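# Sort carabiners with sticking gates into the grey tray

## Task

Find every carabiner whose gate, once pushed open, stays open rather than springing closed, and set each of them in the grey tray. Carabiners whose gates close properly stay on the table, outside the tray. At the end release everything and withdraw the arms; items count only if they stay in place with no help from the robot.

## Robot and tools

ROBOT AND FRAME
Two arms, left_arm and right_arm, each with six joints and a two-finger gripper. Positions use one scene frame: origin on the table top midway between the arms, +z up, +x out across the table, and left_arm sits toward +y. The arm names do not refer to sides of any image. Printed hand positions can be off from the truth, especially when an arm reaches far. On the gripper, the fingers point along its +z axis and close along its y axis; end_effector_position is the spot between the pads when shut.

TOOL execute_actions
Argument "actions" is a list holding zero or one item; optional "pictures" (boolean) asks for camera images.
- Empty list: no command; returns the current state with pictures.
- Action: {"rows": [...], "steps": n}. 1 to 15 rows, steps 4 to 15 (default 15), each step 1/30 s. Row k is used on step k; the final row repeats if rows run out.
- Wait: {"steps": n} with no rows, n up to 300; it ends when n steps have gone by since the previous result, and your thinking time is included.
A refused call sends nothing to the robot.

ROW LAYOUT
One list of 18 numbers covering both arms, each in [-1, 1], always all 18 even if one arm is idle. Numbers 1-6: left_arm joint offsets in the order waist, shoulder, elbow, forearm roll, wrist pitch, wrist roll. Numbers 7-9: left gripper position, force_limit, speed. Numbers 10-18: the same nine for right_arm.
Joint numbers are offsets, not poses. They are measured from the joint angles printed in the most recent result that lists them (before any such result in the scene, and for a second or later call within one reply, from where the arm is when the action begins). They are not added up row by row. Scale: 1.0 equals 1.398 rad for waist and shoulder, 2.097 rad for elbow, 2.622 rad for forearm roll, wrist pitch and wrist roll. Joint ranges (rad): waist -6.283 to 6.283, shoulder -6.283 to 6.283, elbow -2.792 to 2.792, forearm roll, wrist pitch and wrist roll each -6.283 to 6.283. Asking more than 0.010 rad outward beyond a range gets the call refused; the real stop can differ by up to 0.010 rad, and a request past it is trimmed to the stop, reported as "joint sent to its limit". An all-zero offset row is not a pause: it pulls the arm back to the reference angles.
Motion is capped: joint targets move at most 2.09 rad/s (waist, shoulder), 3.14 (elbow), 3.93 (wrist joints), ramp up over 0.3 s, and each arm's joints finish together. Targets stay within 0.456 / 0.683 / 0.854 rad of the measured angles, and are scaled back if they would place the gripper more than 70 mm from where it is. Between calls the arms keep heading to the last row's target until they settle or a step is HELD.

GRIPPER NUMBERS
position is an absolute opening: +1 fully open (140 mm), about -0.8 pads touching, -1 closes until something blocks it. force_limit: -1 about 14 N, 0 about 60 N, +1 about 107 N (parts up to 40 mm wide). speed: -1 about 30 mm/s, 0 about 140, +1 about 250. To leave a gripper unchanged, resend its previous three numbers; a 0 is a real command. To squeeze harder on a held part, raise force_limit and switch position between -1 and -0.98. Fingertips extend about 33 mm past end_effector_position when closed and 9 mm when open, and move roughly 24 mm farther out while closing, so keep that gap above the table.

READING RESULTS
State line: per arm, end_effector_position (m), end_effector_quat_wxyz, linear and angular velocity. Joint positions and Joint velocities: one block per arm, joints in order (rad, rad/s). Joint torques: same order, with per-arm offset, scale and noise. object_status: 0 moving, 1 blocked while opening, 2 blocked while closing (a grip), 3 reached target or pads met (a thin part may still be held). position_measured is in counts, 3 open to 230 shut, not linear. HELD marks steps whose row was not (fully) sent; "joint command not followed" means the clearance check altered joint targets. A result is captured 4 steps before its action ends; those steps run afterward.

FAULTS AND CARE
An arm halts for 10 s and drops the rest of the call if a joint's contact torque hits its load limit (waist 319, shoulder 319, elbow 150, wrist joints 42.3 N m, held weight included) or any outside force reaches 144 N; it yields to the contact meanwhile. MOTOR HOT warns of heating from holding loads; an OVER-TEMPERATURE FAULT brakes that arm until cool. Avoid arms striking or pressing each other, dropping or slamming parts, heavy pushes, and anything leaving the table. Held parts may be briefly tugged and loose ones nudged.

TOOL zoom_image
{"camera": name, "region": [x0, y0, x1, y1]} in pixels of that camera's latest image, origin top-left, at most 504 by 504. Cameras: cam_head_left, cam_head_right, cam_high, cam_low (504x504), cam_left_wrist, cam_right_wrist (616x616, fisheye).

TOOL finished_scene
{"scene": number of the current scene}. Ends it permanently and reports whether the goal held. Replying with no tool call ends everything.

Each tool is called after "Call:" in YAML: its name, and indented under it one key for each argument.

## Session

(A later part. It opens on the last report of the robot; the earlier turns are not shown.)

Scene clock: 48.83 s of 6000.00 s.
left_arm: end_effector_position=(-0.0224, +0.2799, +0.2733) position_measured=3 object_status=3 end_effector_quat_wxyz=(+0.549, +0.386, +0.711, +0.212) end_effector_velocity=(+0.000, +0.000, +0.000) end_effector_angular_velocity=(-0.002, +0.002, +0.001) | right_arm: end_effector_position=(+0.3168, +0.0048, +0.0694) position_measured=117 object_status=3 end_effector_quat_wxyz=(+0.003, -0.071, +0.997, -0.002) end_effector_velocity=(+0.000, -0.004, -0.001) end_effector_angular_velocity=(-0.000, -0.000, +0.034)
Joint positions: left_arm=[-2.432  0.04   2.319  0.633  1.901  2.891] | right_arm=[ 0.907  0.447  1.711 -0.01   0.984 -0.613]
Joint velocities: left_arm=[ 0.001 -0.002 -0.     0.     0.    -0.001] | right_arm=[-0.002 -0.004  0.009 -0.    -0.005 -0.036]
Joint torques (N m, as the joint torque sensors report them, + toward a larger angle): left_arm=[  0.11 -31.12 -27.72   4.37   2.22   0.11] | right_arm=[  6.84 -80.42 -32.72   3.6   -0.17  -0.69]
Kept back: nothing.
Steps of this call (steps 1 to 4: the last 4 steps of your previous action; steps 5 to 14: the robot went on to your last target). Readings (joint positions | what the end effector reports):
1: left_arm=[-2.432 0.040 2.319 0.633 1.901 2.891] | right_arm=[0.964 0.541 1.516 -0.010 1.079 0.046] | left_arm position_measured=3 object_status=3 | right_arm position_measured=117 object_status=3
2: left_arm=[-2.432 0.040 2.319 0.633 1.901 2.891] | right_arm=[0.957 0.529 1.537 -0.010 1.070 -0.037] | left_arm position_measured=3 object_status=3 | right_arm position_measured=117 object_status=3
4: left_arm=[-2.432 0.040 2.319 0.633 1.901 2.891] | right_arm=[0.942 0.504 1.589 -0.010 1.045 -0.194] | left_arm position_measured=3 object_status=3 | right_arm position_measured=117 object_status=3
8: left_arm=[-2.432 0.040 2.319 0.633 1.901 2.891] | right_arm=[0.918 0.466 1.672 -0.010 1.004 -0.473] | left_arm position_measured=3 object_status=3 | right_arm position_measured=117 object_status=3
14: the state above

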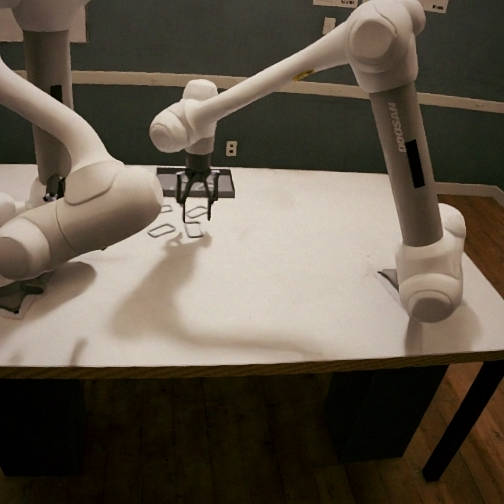

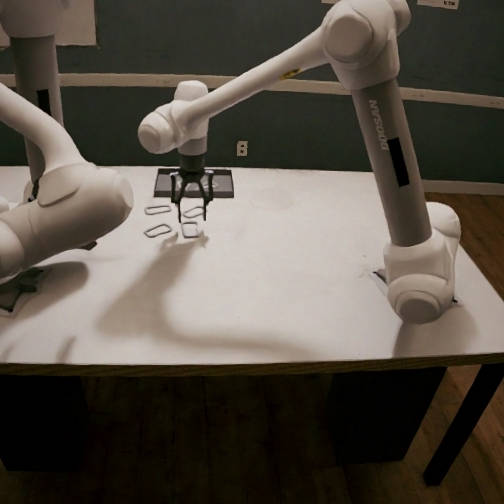

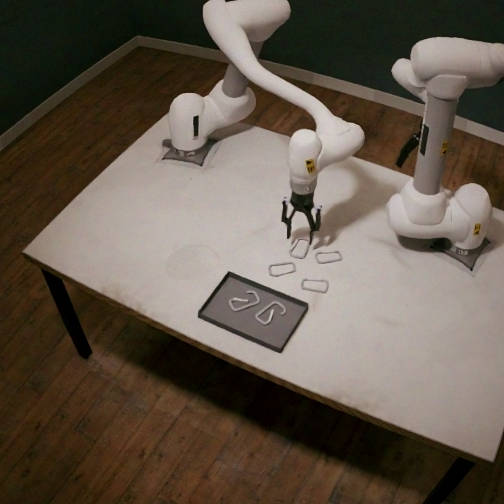

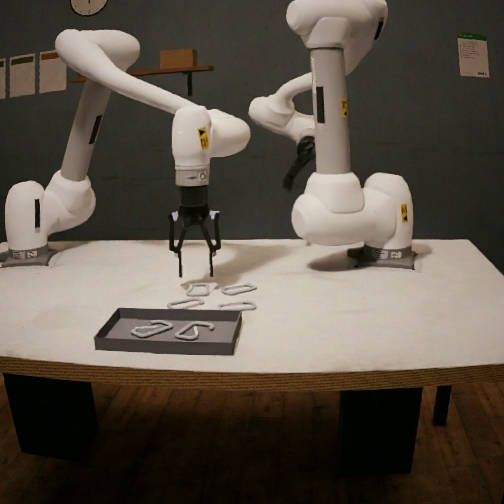

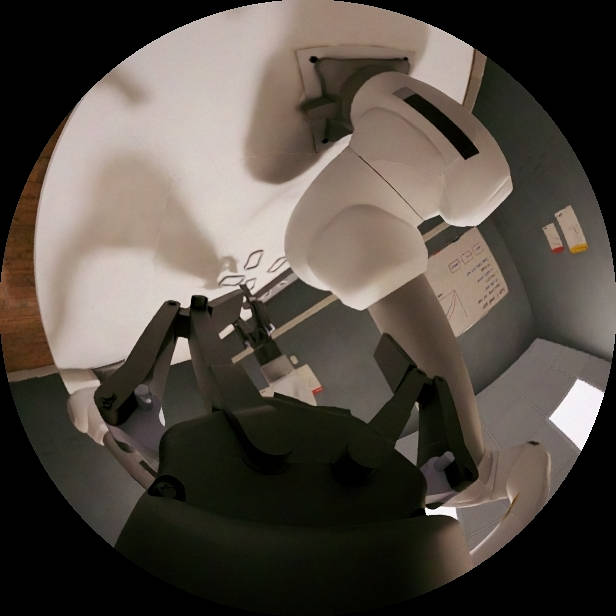

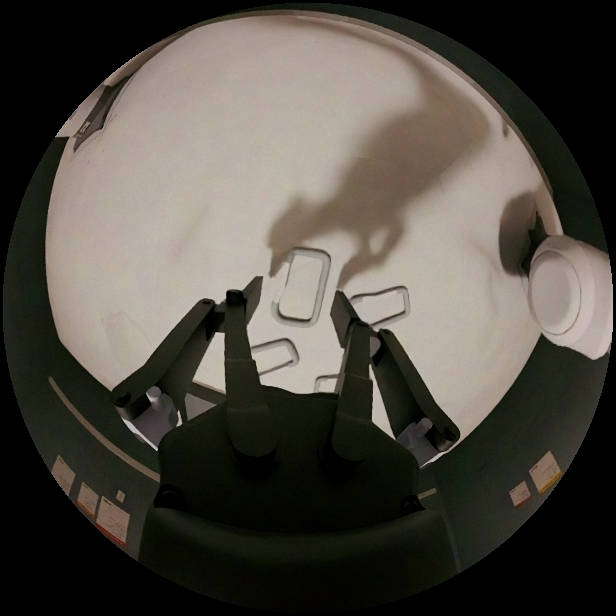

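Call:
execute_actions:
  actions:
    - {"rows":[[0,0,0,0,0,0,1,0,0,0,0.0232,0.0071,0,-0.0181,0,0.1,0,0]],"steps":15}

Call:
execute_actions:
  actions:
    - {"rows":[[0,0,0,0,0,0,1,0,0,0,0,0,0,0,0,-0.5,-0.5,0]],"steps":15}

Call:
execute_actions:
  actions:
    - {"steps":8}
  pictures: true

Call:
zoom_image:
  camera: "cam_right_wrist"
  region: [220,210,400,390]

Call:
execute_actions:
  actions:
    - {"rows":[[0,0,0,0,0,0,1,0,0,0,0,0,0,0,0,0.1,0,0]],"steps":15}

Call:
execute_actions:
  actions:
    - {"steps":6}
  pictures: true

Call:
zoom_image:
  camera: "cam_right_wrist"
  region: [220,210,400,390]

Scene clock: 49.53 s of 6000.00 s.
left_arm: end_effector_position=(-0.0224, +0.2799, +0.2733) position_measured=3 object_status=3 end_effector_quat_wxyz=(+0.549, +0.386, +0.711, +0.212) end_effector_velocity=(-0.000, +0.000, +0.000) end_effector_angular_velocity=(+0.001, +0.000, -0.001) | right_arm: end_effector_position=(+0.3181, +0.0073, +0.0391) position_measured=117 object_status=3 end_effector_quat_wxyz=(+0.003, -0.072, +0.997, -0.002) end_effector_velocity=(+0.000, -0.000, -0.004) end_effector_angular_velocity=(-0.001, -0.000, +0.000)
Joint positions: left_arm=[-2.432  0.04   2.319  0.633  1.901  2.891] | right_arm=[ 0.906  0.479  1.726 -0.01   0.937 -0.613]
Joint velocities: left_arm=[-0.001 -0.001  0.    -0.    -0.     0.001] | right_arm=[-0.     0.004  0.003 -0.    -0.006 -0.   ]
Joint torques (N m, as the joint torque sensors report them, + toward a larger angle): left_arm=[  0.16 -30.8  -27.55   4.37   2.17   0.09] | right_arm=[  3.3  -83.06 -32.19   3.58  -0.16  -0.28]
Steps of this call (steps 1 to 10: the robot went on to your last target; steps 11 to 21: the first 11 steps of this action). Readings (joint positions | what the end effector reports):
11: left_arm=[-2.432 0.040 2.319 0.633 1.901 2.891] | right_arm=[0.906 0.446 1.712 -0.010 0.984 -0.615] | left_arm position_measured=3 object_status=3 | right_arm position_measured=117 object_status=3
12: left_arm=[-2.432 0.040 2.319 0.633 1.901 2.891] | right_arm=[0.906 0.449 1.713 -0.010 0.979 -0.615] | left_arm position_measured=3 object_status=3 | right_arm position_measured=117 object_status=3
14: left_arm=[-2.432 0.040 2.319 0.633 1.901 2.891] | right_arm=[0.906 0.467 1.721 -0.010 0.954 -0.615] | left_arm position_measured=3 object_status=3 | right_arm position_measured=117 object_status=3
18: left_arm=[-2.432 0.040 2.319 0.633 1.901 2.891] | right_arm=[0.906 0.478 1.726 -0.010 0.939 -0.613] | left_arm position_measured=3 object_status=3 | right_arm position_measured=117 object_status=3
21: the state above

Scene clock: 50.03 s of 6000.00 s.
left_arm: end_effector_position=(-0.0224, +0.2799, +0.2733) position_measured=3 object_status=3 end_effector_quat_wxyz=(+0.549, +0.386, +0.711, +0.212) end_effector_velocity=(+0.001, +0.000, +0.000) end_effector_angular_velocity=(+0.001, +0.001, +0.002) | right_arm: end_effector_position=(+0.3182, +0.0075, +0.0390) position_measured=165 object_status=0 end_effector_quat_wxyz=(+0.004, -0.071, +0.997, -0.002) end_effector_velocity=(+0.000, +0.000, +0.002) end_effector_angular_velocity=(+0.002, -0.001, -0.000)
Joint positions: left_arm=[-2.432  0.04   2.319  0.633  1.901  2.891] | right_arm=[ 0.906  0.479  1.726 -0.01   0.936 -0.613]
Joint velocities: left_arm=[ 0.002 -0.001  0.    -0.001  0.     0.001] | right_arm=[-0.    -0.002 -0.    -0.    -0.     0.   ]
Joint torques (N m, as the joint torque sensors report them, + toward a larger angle): left_arm=[ -0.36 -30.58 -27.62   4.36   2.2   -0.02] | right_arm=[ -0.22 -47.65  -7.46   1.56   2.46  -0.15]
Steps of this call (steps 1 to 4: the last 4 steps of your previous action; steps 5 to 15: the first 11 steps of this action, its rows measured from where the robot was after step 4). Readings (joint positions | what the end effector reports):
4: left_arm=[-2.432 0.040 2.319 0.633 1.901 2.891] | right_arm=[0.906 0.479 1.726 -0.010 0.937 -0.613] | left_arm position_measured=3 object_status=3 | right_arm position_measured=117 object_status=3
5: left_arm=[-2.432 0.040 2.319 0.633 1.901 2.891] | right_arm=[0.906 0.479 1.726 -0.010 0.937 -0.613] | left_arm position_measured=3 object_status=3 | right_arm position_measured=117 object_status=0
6: left_arm=[-2.432 0.040 2.319 0.633 1.901 2.891] | right_arm=[0.906 0.479 1.726 -0.010 0.937 -0.613] | left_arm position_measured=3 object_status=3 | right_arm position_measured=119 object_status=0
8: left_arm=[-2.432 0.040 2.319 0.633 1.901 2.891] | right_arm=[0.906 0.479 1.726 -0.010 0.937 -0.613] | left_arm position_measured=3 object_status=3 | right_arm position_measured=134 object_status=0
12: left_arm=[-2.432 0.040 2.319 0.633 1.901 2.891] | right_arm=[0.906 0.479 1.726 -0.010 0.936 -0.613] | left_arm position_measured=3 object_status=3 | right_arm position_measured=165 object_status=0
15: the state above

Scene clock: 50.30 s of 6000.00 s.
left_arm: end_effector_position=(-0.0224, +0.2799, +0.2733) position_measured=3 object_status=3 end_effector_quat_wxyz=(+0.549, +0.386, +0.711, +0.212) end_effector_velocity=(+0.000, -0.000, +0.000) end_effector_angular_velocity=(-0.000, -0.000, +0.002) | right_arm: end_effector_position=(+0.3182, +0.0074, +0.0389) position_measured=165 object_status=2 end_effector_quat_wxyz=(+0.003, -0.071, +0.997, -0.002) end_effector_velocity=(-0.000, -0.000, -0.001) end_effector_angular_velocity=(-0.002, +0.002, -0.000)
Joint positions: left_arm=[-2.432  0.04   2.319  0.633  1.901  2.891] | right_arm=[ 0.906  0.479  1.726 -0.01   0.937 -0.613]
Joint velocities: left_arm=[ 0.002  0.    -0.    -0.     0.    -0.   ] | right_arm=[-0.     0.001  0.     0.001  0.001 -0.   ]
Joint torques (N m, as the joint torque sensors report them, + toward a larger angle): left_arm=[  0.21 -31.26 -27.77   4.41   2.25   0.05] | right_arm=[  0.58 -44.8   -2.63   1.52   4.15  -0.5 ]
Kept back: nothing.
Steps of this call (steps 1 to 4: the last 4 steps of your previous action; steps 5 to 8: the robot went on to your last target). Readings (joint positions | what the end effector reports):
1: left_arm=[-2.432 0.040 2.319 0.633 1.901 2.891] | right_arm=[0.906 0.479 1.726 -0.010 0.936 -0.613] | left_arm position_measured=3 object_status=3 | right_arm position_measured=165 object_status=0
2: left_arm=[-2.432 0.040 2.319 0.633 1.901 2.891] | right_arm=[0.906 0.479 1.726 -0.010 0.936 -0.613] | left_arm position_measured=3 object_status=3 | right_arm position_measured=165 object_status=0
4: left_arm=[-2.432 0.040 2.319 0.633 1.901 2.891] | right_arm=[0.906 0.479 1.726 -0.010 0.936 -0.613] | left_arm position_measured=3 object_status=3 | right_arm position_measured=165 object_status=2
8: the state above

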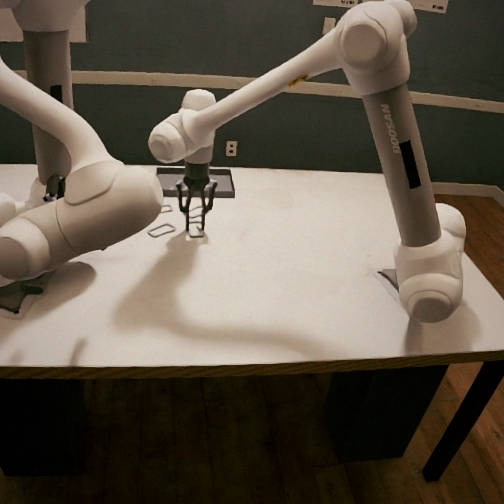

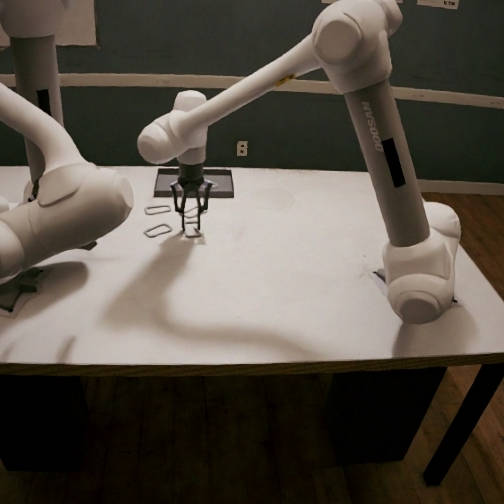

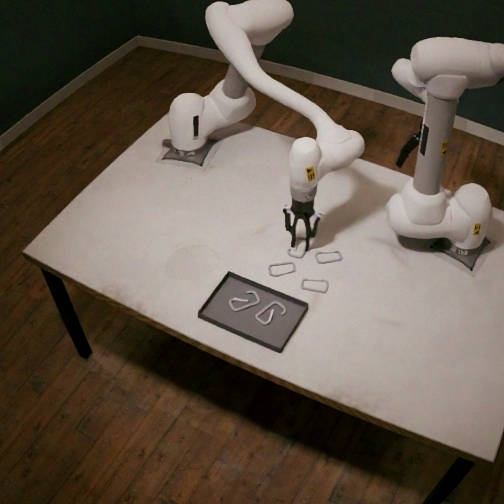

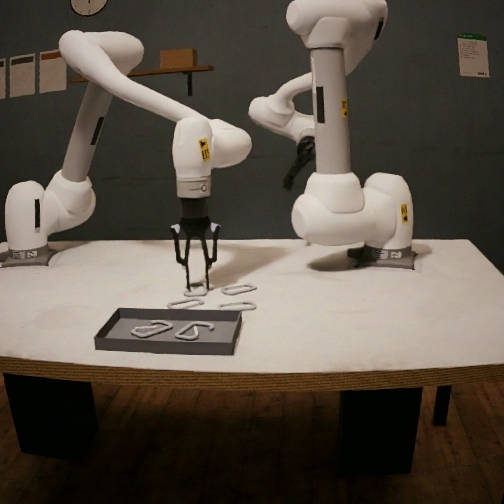

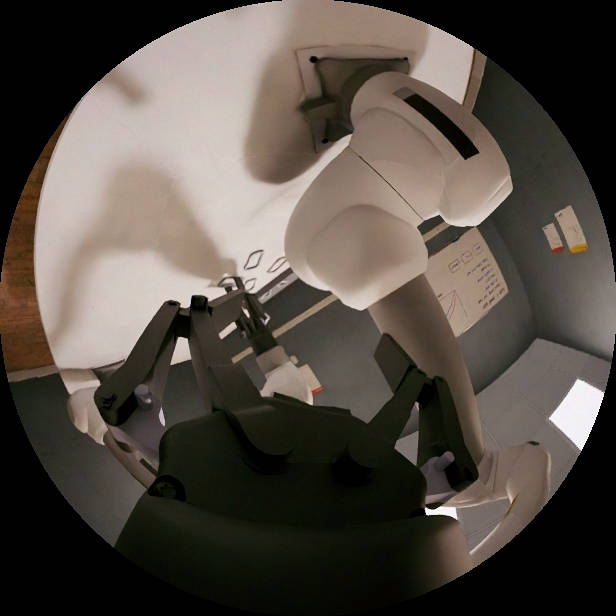

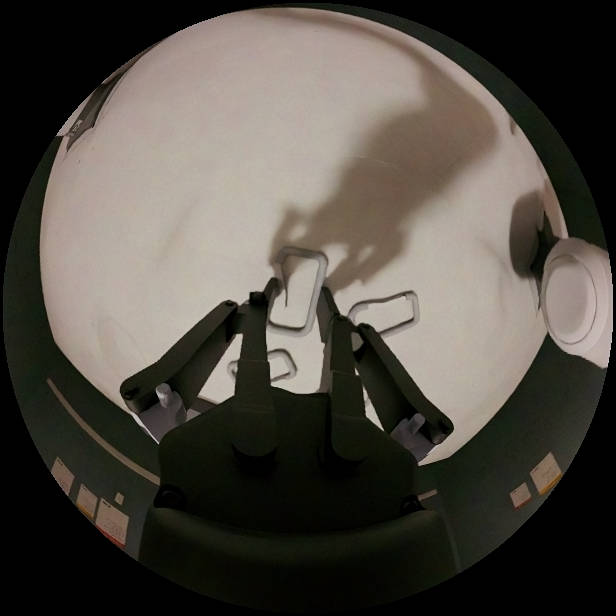

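Region (220, 210, 400, 390) of cam_right_wrist's 616x616 image, scaled by 2.800, with more detail than that image has.

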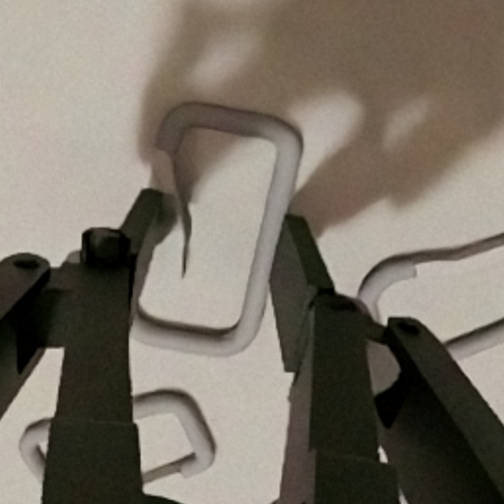

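Scene clock: 50.67 s of 6000.00 s.
left_arm: end_effector_position=(-0.0224, +0.2799, +0.2733) position_measured=3 object_status=3 end_effector_quat_wxyz=(+0.549, +0.386, +0.711, +0.212) end_effector_velocity=(+0.001, -0.000, -0.000) end_effector_angular_velocity=(+0.003, -0.001, +0.003) | right_arm: end_effector_position=(+0.3182, +0.0073, +0.0388) position_measured=117 object_status=0 end_effector_quat_wxyz=(+0.003, -0.072, +0.997, -0.002) end_effector_velocity=(+0.000, +0.001, -0.000) end_effector_angular_velocity=(+0.001, -0.000, -0.000)
Joint positions: left_arm=[-2.432  0.04   2.319  0.633  1.901  2.891] | right_arm=[ 0.906  0.479  1.726 -0.01   0.937 -0.613]
Joint velocities: left_arm=[ 0.003  0.001  0.    -0.001 -0.     0.002] | right_arm=[ 0.     0.001 -0.001  0.    -0.     0.   ]
Joint torques (N m, as the joint torque sensors report them, + toward a larger angle): left_arm=[ -0.43 -31.55 -27.83   4.41   2.23   0.04] | right_arm=[  4.83 -80.52 -31.76   3.7   -0.16  -0.27]
Steps of this call (steps 1 to 11: the first 11 steps of this action). Readings (joint positions | what the end effector reports):
1: left_arm=[-2.432 0.040 2.319 0.633 1.901 2.891] | right_arm=[0.906 0.479 1.726 -0.010 0.937 -0.613] | left_arm position_measured=3 object_status=3 | right_arm position_measured=165 object_status=0
2: left_arm=[-2.432 0.040 2.319 0.633 1.901 2.891] | right_arm=[0.906 0.479 1.726 -0.010 0.937 -0.613] | left_arm position_measured=3 object_status=3 | right_arm position_measured=165 object_status=0
4: left_arm=[-2.432 0.040 2.319 0.633 1.901 2.891] | right_arm=[0.906 0.479 1.727 -0.010 0.937 -0.613] | left_arm position_measured=3 object_status=3 | right_arm position_measured=148 object_status=0
8: left_arm=[-2.432 0.040 2.319 0.633 1.901 2.891] | right_arm=[0.906 0.479 1.726 -0.010 0.937 -0.613] | left_arm position_measured=3 object_status=3 | right_arm position_measured=119 object_status=0
11: the state above

Scene clock: 50.87 s of 6000.00 s.
left_arm: end_effector_position=(-0.0224, +0.2799, +0.2733) position_measured=3 object_status=3 end_effector_quat_wxyz=(+0.549, +0.386, +0.711, +0.212) end_effector_velocity=(-0.000, -0.000, -0.000) end_effector_angular_velocity=(+0.001, -0.002, -0.001) | right_arm: end_effector_position=(+0.3182, +0.0074, +0.0389) position_measured=117 object_status=3 end_effector_quat_wxyz=(+0.003, -0.072, +0.997, -0.002) end_effector_velocity=(-0.000, -0.000, +0.000) end_effector_angular_velocity=(+0.000, +0.001, -0.000)
Joint positions: left_arm=[-2.432  0.04   2.319  0.633  1.901  2.891] | right_arm=[ 0.906  0.479  1.726 -0.01   0.937 -0.613]
Joint velocities: left_arm=[-0.001  0.002 -0.    -0.     0.     0.001] | right_arm=[-0.    -0.     0.     0.001  0.    -0.001]
Joint torques (N m, as the joint torque sensors report them, + toward a larger angle): left_arm=[ -0.38 -31.08 -28.11   4.35   2.26  -0.04] | right_arm=[  3.77 -82.45 -31.83   3.49  -0.08  -0.45]
Kept back: nothing.
Steps of this call (steps 1 to 4: the last 4 steps of your previous action; steps 5 to 6: the robot went on to your last target). Readings (joint positions | what the end effector reports):
1: left_arm=[-2.432 0.040 2.319 0.633 1.901 2.891] | right_arm=[0.906 0.479 1.726 -0.010 0.937 -0.613] | left_arm position_measured=3 object_status=3 | right_arm position_measured=117 object_status=0
2: left_arm=[-2.432 0.040 2.319 0.633 1.901 2.891] | right_arm=[0.906 0.479 1.726 -0.010 0.937 -0.613] | left_arm position_measured=3 object_status=3 | right_arm position_measured=117 object_status=0
4: left_arm=[-2.432 0.040 2.319 0.633 1.901 2.891] | right_arm=[0.906 0.479 1.726 -0.010 0.937 -0.613] | left_arm position_measured=3 object_status=3 | right_arm position_measured=117 object_status=3
6: the state above

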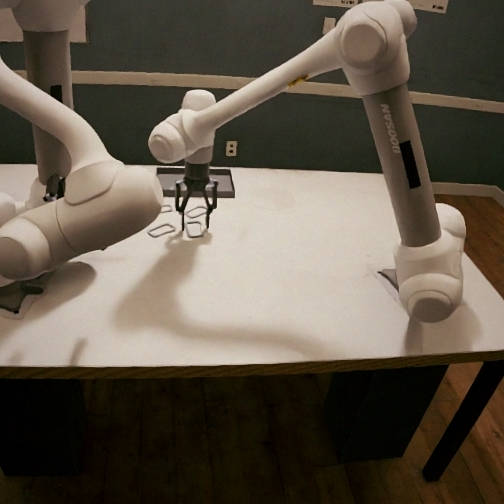

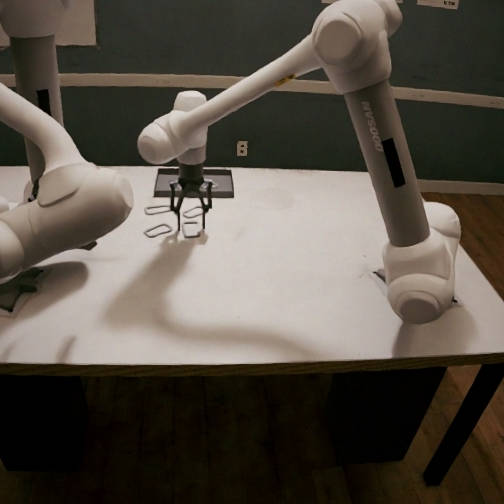

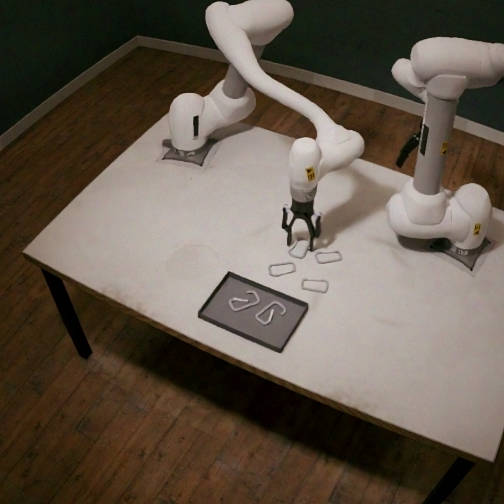

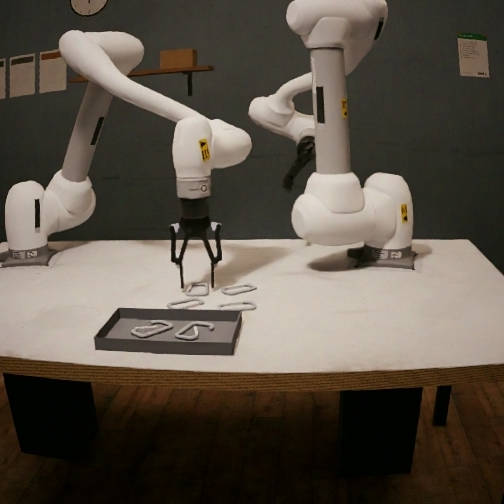

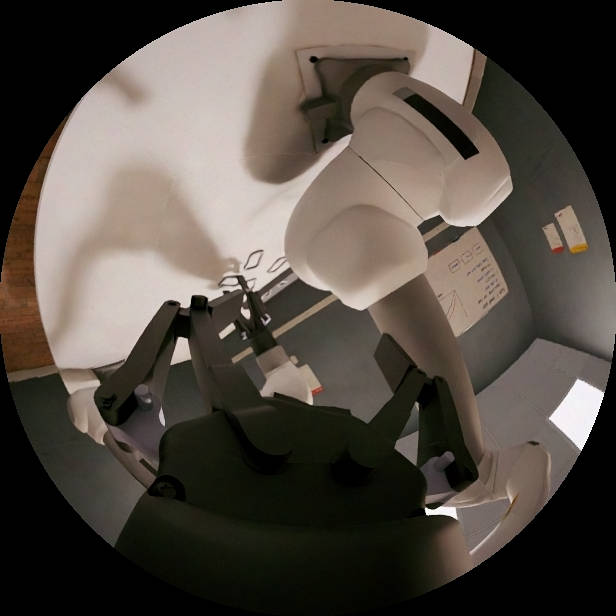

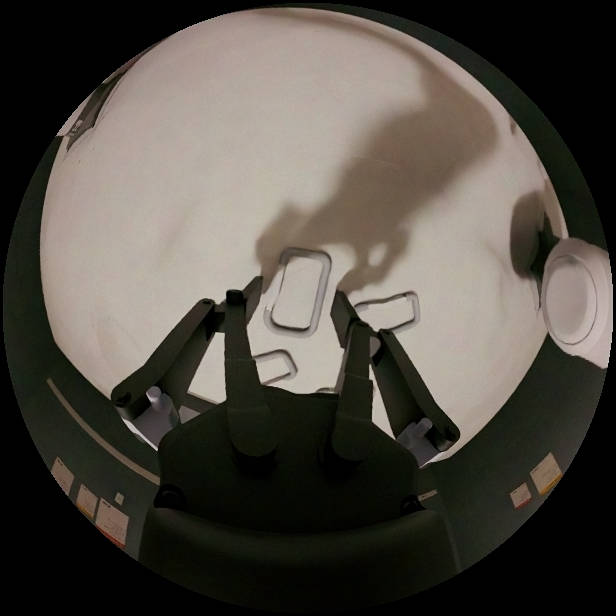

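Region (220, 210, 400, 390) of cam_right_wrist's 616x616 image, scaled by 2.800, with more detail than that image has.

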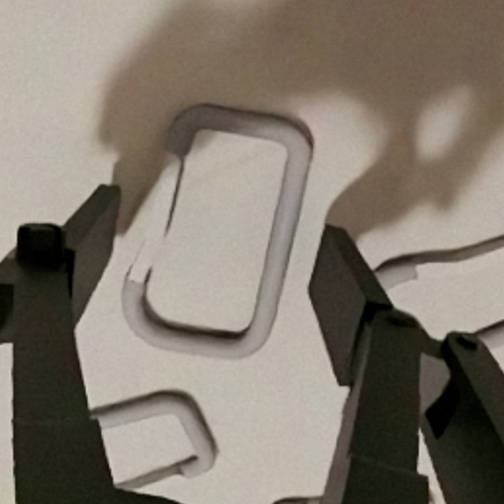

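Call:
execute_actions:
  actions:
    - {"rows":[[0,0,0,0,0,0,1,0,0,0.004,-0.0044,0.0046,0,-0.0014,0.002,0.1,0,0]],"steps":12}

Call:
execute_actions:
  actions:
    - {"rows":[[0,0,0,0,0,0,1,0,0,0,0,0,0,0,0,-0.55,-0.3,0]],"steps":15}

Call:
execute_actions:
  actions:
    - {"steps":8}
  pictures: true

Call:
zoom_image:
  camera: "cam_right_wrist"
  region: [220,210,400,390]

Call:
execute_actions:
  actions:
    - {"rows":[[0,0,0,0,0,0,1,0,0,0,0,0,0,0,0,0.1,0,0]],"steps":15}

Call:
execute_actions:
  actions:
    - {"steps":6}
  pictures: true

Call:
zoom_image:
  camera: "cam_right_wrist"
  region: [220,210,400,390]

Scene clock: 51.50 s of 6000.00 s.
left_arm: end_effector_position=(-0.0224, +0.2799, +0.2733) position_measured=3 object_status=3 end_effector_quat_wxyz=(+0.549, +0.386, +0.711, +0.212) end_effector_velocity=(-0.000, -0.000, +0.000) end_effector_angular_velocity=(-0.001, -0.001, -0.000) | right_arm: end_effector_position=(+0.3127, +0.0052, +0.0389) position_measured=117 object_status=3 end_effector_quat_wxyz=(+0.003, -0.072, +0.997, -0.002) end_effector_velocity=(-0.004, -0.001, +0.001) end_effector_angular_velocity=(+0.001, -0.001, +0.001)
Joint positions: left_arm=[-2.432  0.04   2.319  0.633  1.901  2.891] | right_arm=[ 0.912  0.473  1.735 -0.01   0.933 -0.608]
Joint velocities: left_arm=[ 0.     0.001 -0.     0.001  0.    -0.001] | right_arm=[ 0.004 -0.005  0.006 -0.    -0.002  0.003]
Joint torques (N m, as the joint torque sensors report them, + toward a larger angle): left_arm=[ -0.15 -31.12 -27.66   4.42   2.3    0.07] | right_arm=[  3.16 -79.88 -32.83   3.46   0.08  -0.38]
Steps of this call (steps 1 to 11: the robot went on to your last target; steps 12 to 19: the first 8 steps of this action). Readings (joint positions | what the end effector reports):
12: left_arm=[-2.432 0.040 2.319 0.633 1.901 2.891] | right_arm=[0.906 0.479 1.726 -0.010 0.937 -0.613] | left_arm position_measured=3 object_status=3 | right_arm position_measured=117 object_status=3
13: left_arm=[-2.432 0.040 2.319 0.633 1.901 2.891] | right_arm=[0.907 0.478 1.728 -0.010 0.936 -0.612] | left_arm position_measured=3 object_status=3 | right_arm position_measured=117 object_status=3
15: left_arm=[-2.432 0.040 2.319 0.633 1.901 2.891] | right_arm=[0.910 0.475 1.733 -0.010 0.934 -0.609] | left_arm position_measured=3 object_status=3 | right_arm position_measured=117 object_status=3
19: the state above

Scene clock: 52.00 s of 6000.00 s.
left_arm: end_effector_position=(-0.0224, +0.2799, +0.2733) position_measured=3 object_status=3 end_effector_quat_wxyz=(+0.549, +0.386, +0.711, +0.212) end_effector_velocity=(+0.000, -0.000, -0.000) end_effector_angular_velocity=(-0.001, -0.000, +0.001) | right_arm: end_effector_position=(+0.3125, +0.0052, +0.0392) position_measured=163 object_status=0 end_effector_quat_wxyz=(+0.004, -0.072, +0.997, -0.002) end_effector_velocity=(-0.000, +0.000, +0.001) end_effector_angular_velocity=(+0.001, -0.001, +0.001)
Joint positions: left_arm=[-2.432  0.04   2.319  0.633  1.901  2.891] | right_arm=[ 0.912  0.473  1.736 -0.01   0.933 -0.608]
Joint velocities: left_arm=[ 0.001  0.001 -0.    -0.     0.    -0.001] | right_arm=[ 0.    -0.001 -0.     0.     0.    -0.   ]
Joint torques (N m, as the joint torque sensors report them, + toward a larger angle): left_arm=[ -0.32 -30.95 -27.88   4.39   2.2    0.1 ] | right_arm=[  1.86 -59.53 -17.45   2.5    1.16  -0.3 ]
Steps of this call (steps 1 to 4: the last 4 steps of your previous action; steps 5 to 15: the first 11 steps of this action, its rows measured from where the robot was after step 4). Readings (joint positions | what the end effector reports):
4: left_arm=[-2.432 0.040 2.319 0.633 1.901 2.891] | right_arm=[0.912 0.473 1.736 -0.010 0.933 -0.608] | left_arm position_measured=3 object_status=3 | right_arm position_measured=117 object_status=3
5: left_arm=[-2.432 0.040 2.319 0.633 1.901 2.891] | right_arm=[0.912 0.473 1.736 -0.010 0.933 -0.608] | left_arm position_measured=3 object_status=3 | right_arm position_measured=117 object_status=0
6: left_arm=[-2.432 0.040 2.319 0.633 1.901 2.891] | right_arm=[0.912 0.473 1.736 -0.010 0.933 -0.608] | left_arm position_measured=3 object_status=3 | right_arm position_measured=119 object_status=0
8: left_arm=[-2.432 0.040 2.319 0.633 1.901 2.891] | right_arm=[0.912 0.473 1.736 -0.010 0.933 -0.608] | left_arm position_measured=3 object_status=3 | right_arm position_measured=134 object_status=0
12: left_arm=[-2.432 0.040 2.319 0.633 1.901 2.891] | right_arm=[0.912 0.473 1.736 -0.010 0.933 -0.608] | left_arm position_measured=3 object_status=3 | right_arm position_measured=163 object_status=0
15: the state above

Scene clock: 52.27 s of 6000.00 s.
left_arm: end_effector_position=(-0.0224, +0.2799, +0.2733) position_measured=3 object_status=3 end_effector_quat_wxyz=(+0.549, +0.386, +0.711, +0.212) end_effector_velocity=(+0.000, -0.000, +0.000) end_effector_angular_velocity=(-0.002, +0.000, +0.001) | right_arm: end_effector_position=(+0.3125, +0.0052, +0.0392) position_measured=163 object_status=2 end_effector_quat_wxyz=(+0.004, -0.072, +0.997, -0.002) end_effector_velocity=(-0.000, -0.001, -0.001) end_effector_angular_velocity=(-0.003, +0.001, -0.001)
Joint positions: left_arm=[-2.432  0.04   2.319  0.633  1.901  2.891] | right_arm=[ 0.912  0.473  1.736 -0.01   0.933 -0.608]
Joint velocities: left_arm=[ 0.    -0.     0.     0.     0.    -0.002] | right_arm=[-0.     0.001  0.001  0.     0.     0.   ]
Joint torques (N m, as the joint torque sensors report them, + toward a larger angle): left_arm=[  0.   -31.05 -27.77   4.27   2.16  -0.01] | right_arm=[  0.99 -62.03 -17.52   2.66   1.62  -0.15]
Kept back: nothing.
Steps of this call (steps 1 to 4: the last 4 steps of your previous action; steps 5 to 8: the robot went on to your last target). Readings (joint positions | what the end effector reports):
1: left_arm=[-2.432 0.040 2.319 0.633 1.901 2.891] | right_arm=[0.912 0.473 1.736 -0.010 0.933 -0.608] | left_arm position_measured=3 object_status=3 | right_arm position_measured=163 object_status=0
2: left_arm=[-2.432 0.040 2.319 0.633 1.901 2.891] | right_arm=[0.912 0.473 1.736 -0.010 0.933 -0.608] | left_arm position_measured=3 object_status=3 | right_arm position_measured=163 object_status=0
4: left_arm=[-2.432 0.040 2.319 0.633 1.901 2.891] | right_arm=[0.912 0.473 1.736 -0.010 0.933 -0.608] | left_arm position_measured=3 object_status=3 | right_arm position_measured=163 object_status=2
8: the state above

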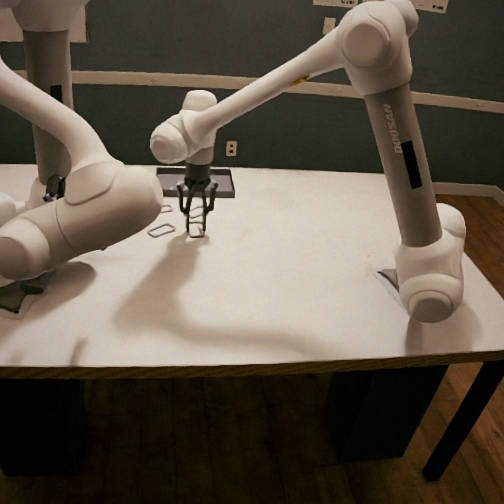

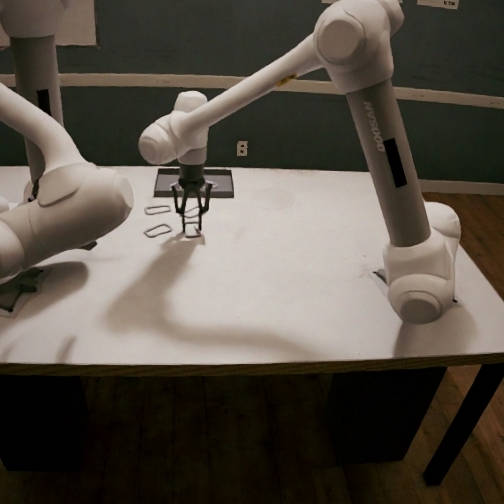

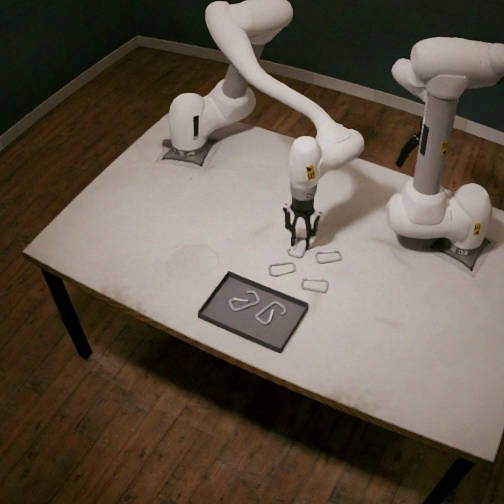

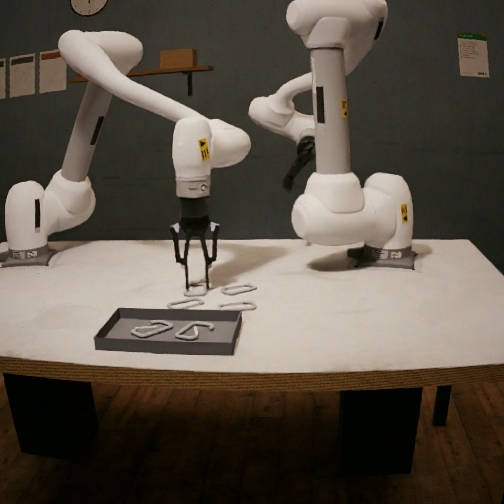

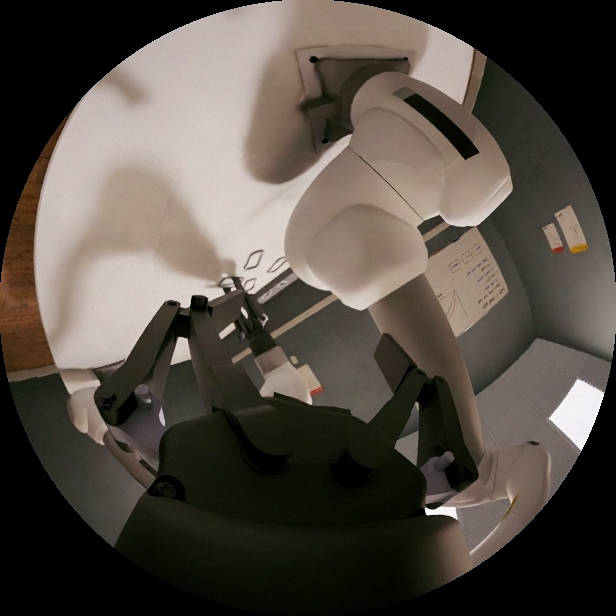

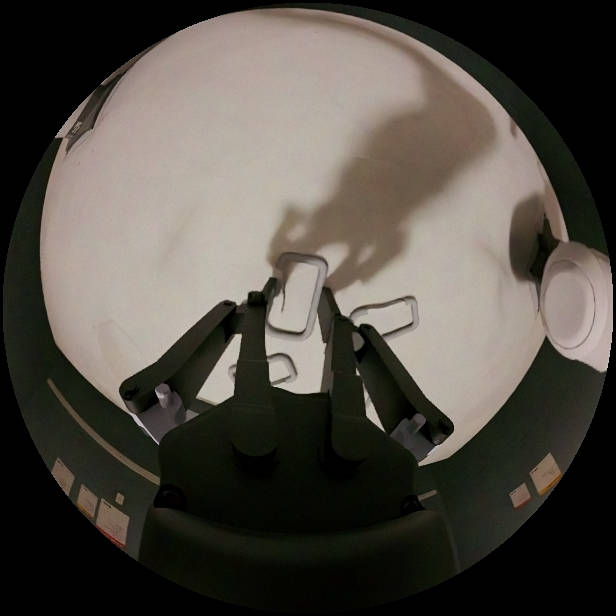

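Region (220, 210, 400, 390) of cam_right_wrist's 616x616 image, scaled by 2.800, with more detail than that image has.

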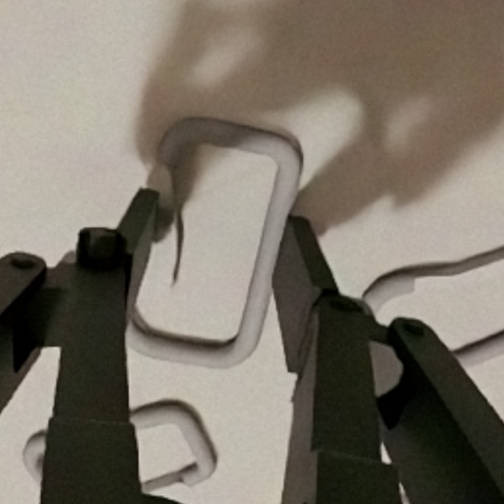

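Scene clock: 52.63 s of 6000.00 s.
left_arm: end_effector_position=(-0.0224, +0.2799, +0.2733) position_measured=3 object_status=3 end_effector_quat_wxyz=(+0.549, +0.386, +0.711, +0.212) end_effector_velocity=(+0.000, -0.000, +0.000) end_effector_angular_velocity=(-0.002, +0.001, +0.000) | right_arm: end_effector_position=(+0.3124, +0.0051, +0.0391) position_measured=117 object_status=0 end_effector_quat_wxyz=(+0.003, -0.072, +0.997, -0.002) end_effector_velocity=(+0.000, +0.001, +0.001) end_effector_angular_velocity=(+0.002, -0.001, +0.001)
Joint positions: left_arm=[-2.432  0.04   2.319  0.633  1.901  2.891] | right_arm=[ 0.912  0.473  1.736 -0.01   0.933 -0.608]
Joint velocities: left_arm=[ 0.001 -0.001 -0.     0.001 -0.    -0.001] | right_arm=[ 0.    -0.001 -0.001 -0.001  0.    -0.   ]
Joint torques (N m, as the joint torque sensors report them, + toward a larger angle): left_arm=[ -0.53 -30.94 -27.66   4.38   2.13   0.01] | right_arm=[  2.22 -80.77 -32.47   3.56  -0.13  -0.17]
Steps of this call (steps 1 to 11: the first 11 steps of this action). Readings (joint positions | what the end effector reports):
1: left_arm=[-2.432 0.040 2.319 0.633 1.901 2.891] | right_arm=[0.912 0.473 1.736 -0.010 0.933 -0.608] | left_arm position_measured=3 object_status=3 | right_arm position_measured=163 object_status=0
2: left_arm=[-2.432 0.040 2.319 0.633 1.901 2.891] | right_arm=[0.912 0.473 1.736 -0.010 0.933 -0.608] | left_arm position_measured=3 object_status=3 | right_arm position_measured=163 object_status=0
4: left_arm=[-2.432 0.040 2.319 0.633 1.901 2.891] | right_arm=[0.912 0.473 1.736 -0.010 0.933 -0.608] | left_arm position_measured=3 object_status=3 | right_arm position_measured=145 object_status=0
8: left_arm=[-2.432 0.040 2.319 0.633 1.901 2.891] | right_arm=[0.912 0.473 1.736 -0.010 0.933 -0.608] | left_arm position_measured=3 object_status=3 | right_arm position_measured=117 object_status=0
11: the state above

Scene clock: 52.83 s of 6000.00 s.
left_arm: end_effector_position=(-0.0224, +0.2799, +0.2733) position_measured=3 object_status=3 end_effector_quat_wxyz=(+0.549, +0.386, +0.711, +0.212) end_effector_velocity=(+0.000, +0.000, +0.000) end_effector_angular_velocity=(+0.002, +0.001, +0.000) | right_arm: end_effector_position=(+0.3125, +0.0052, +0.0391) position_measured=117 object_status=3 end_effector_quat_wxyz=(+0.004, -0.072, +0.997, -0.002) end_effector_velocity=(+0.000, +0.000, +0.001) end_effector_angular_velocity=(+0.001, -0.000, -0.001)
Joint positions: left_arm=[-2.432  0.04   2.319  0.633  1.901  2.891] | right_arm=[ 0.912  0.473  1.736 -0.01   0.933 -0.608]
Joint velocities: left_arm=[ 0.001 -0.001  0.    -0.     0.     0.002] | right_arm=[-0.    -0.001  0.     0.001 -0.     0.001]
Joint torques (N m, as the joint torque sensors report them, + toward a larger angle): left_arm=[ -0.58 -30.71 -27.75   4.27   2.12   0.04] | right_arm=[  3.48 -81.68 -32.02   3.45  -0.27  -0.34]
Kept back: nothing.
Steps of this call (steps 1 to 4: the last 4 steps of your previous action; steps 5 to 6: the robot went on to your last target). Readings (joint positions | what the end effector reports):
1: left_arm=[-2.432 0.040 2.319 0.633 1.901 2.891] | right_arm=[0.912 0.473 1.736 -0.010 0.933 -0.608] | left_arm position_measured=3 object_status=3 | right_arm position_measured=117 object_status=0
2: left_arm=[-2.432 0.040 2.319 0.633 1.901 2.891] | right_arm=[0.912 0.473 1.736 -0.010 0.933 -0.608] | left_arm position_measured=3 object_status=3 | right_arm position_measured=117 object_status=0
4: left_arm=[-2.432 0.040 2.319 0.633 1.901 2.891] | right_arm=[0.912 0.473 1.736 -0.010 0.933 -0.608] | left_arm position_measured=3 object_status=3 | right_arm position_measured=117 object_status=3
6: the state above

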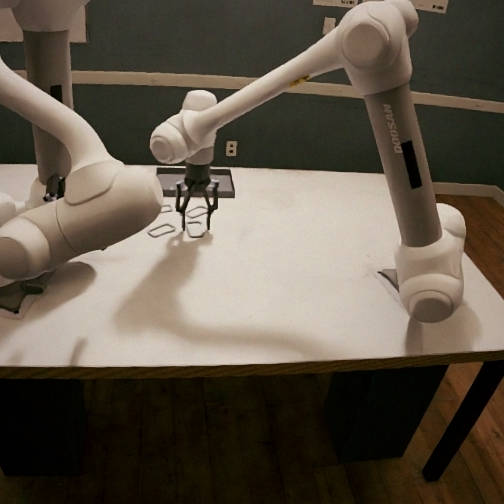

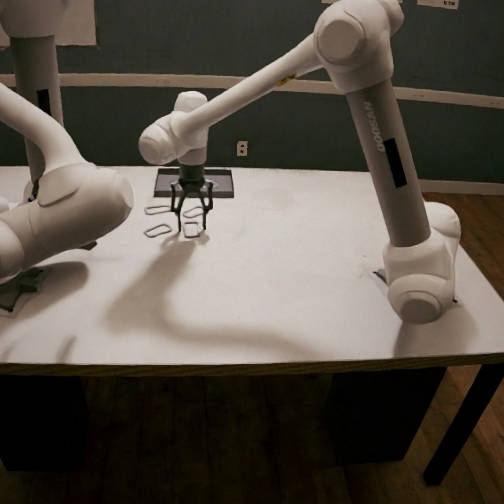

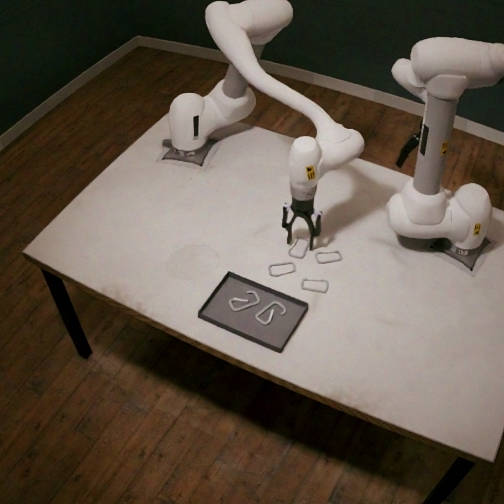

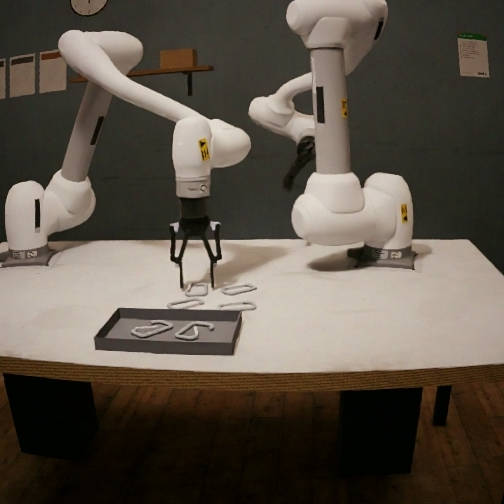

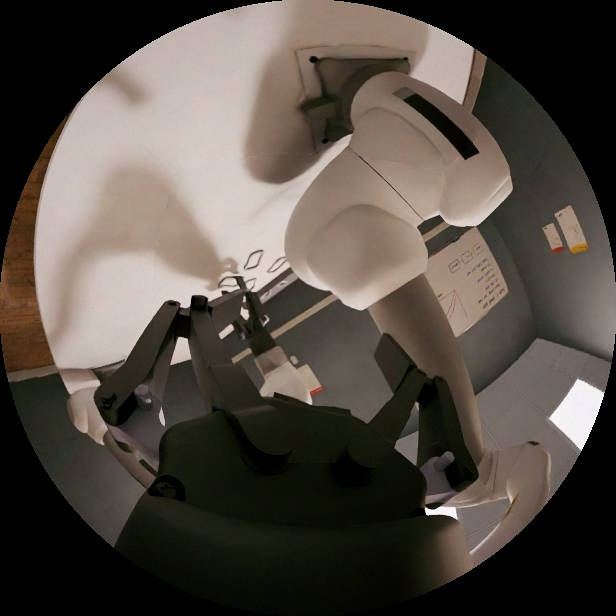

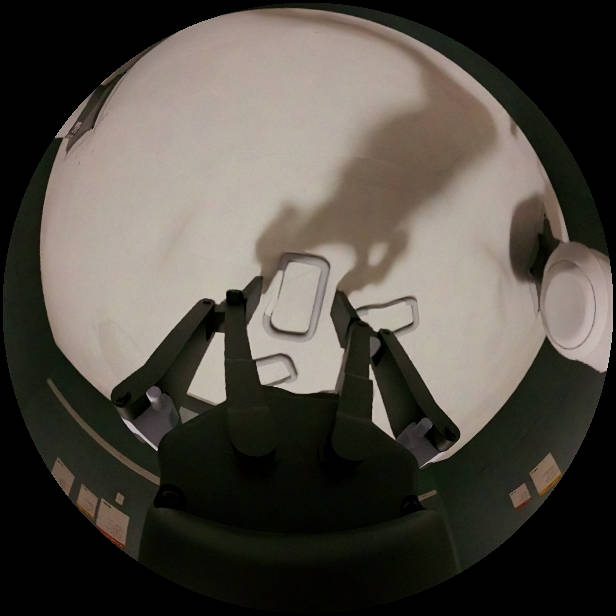

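Region (220, 210, 400, 390) of cam_right_wrist's 616x616 image, scaled by 2.800, with more detail than that image has.

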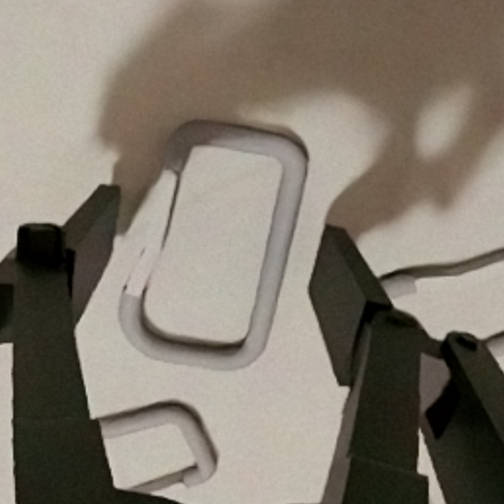

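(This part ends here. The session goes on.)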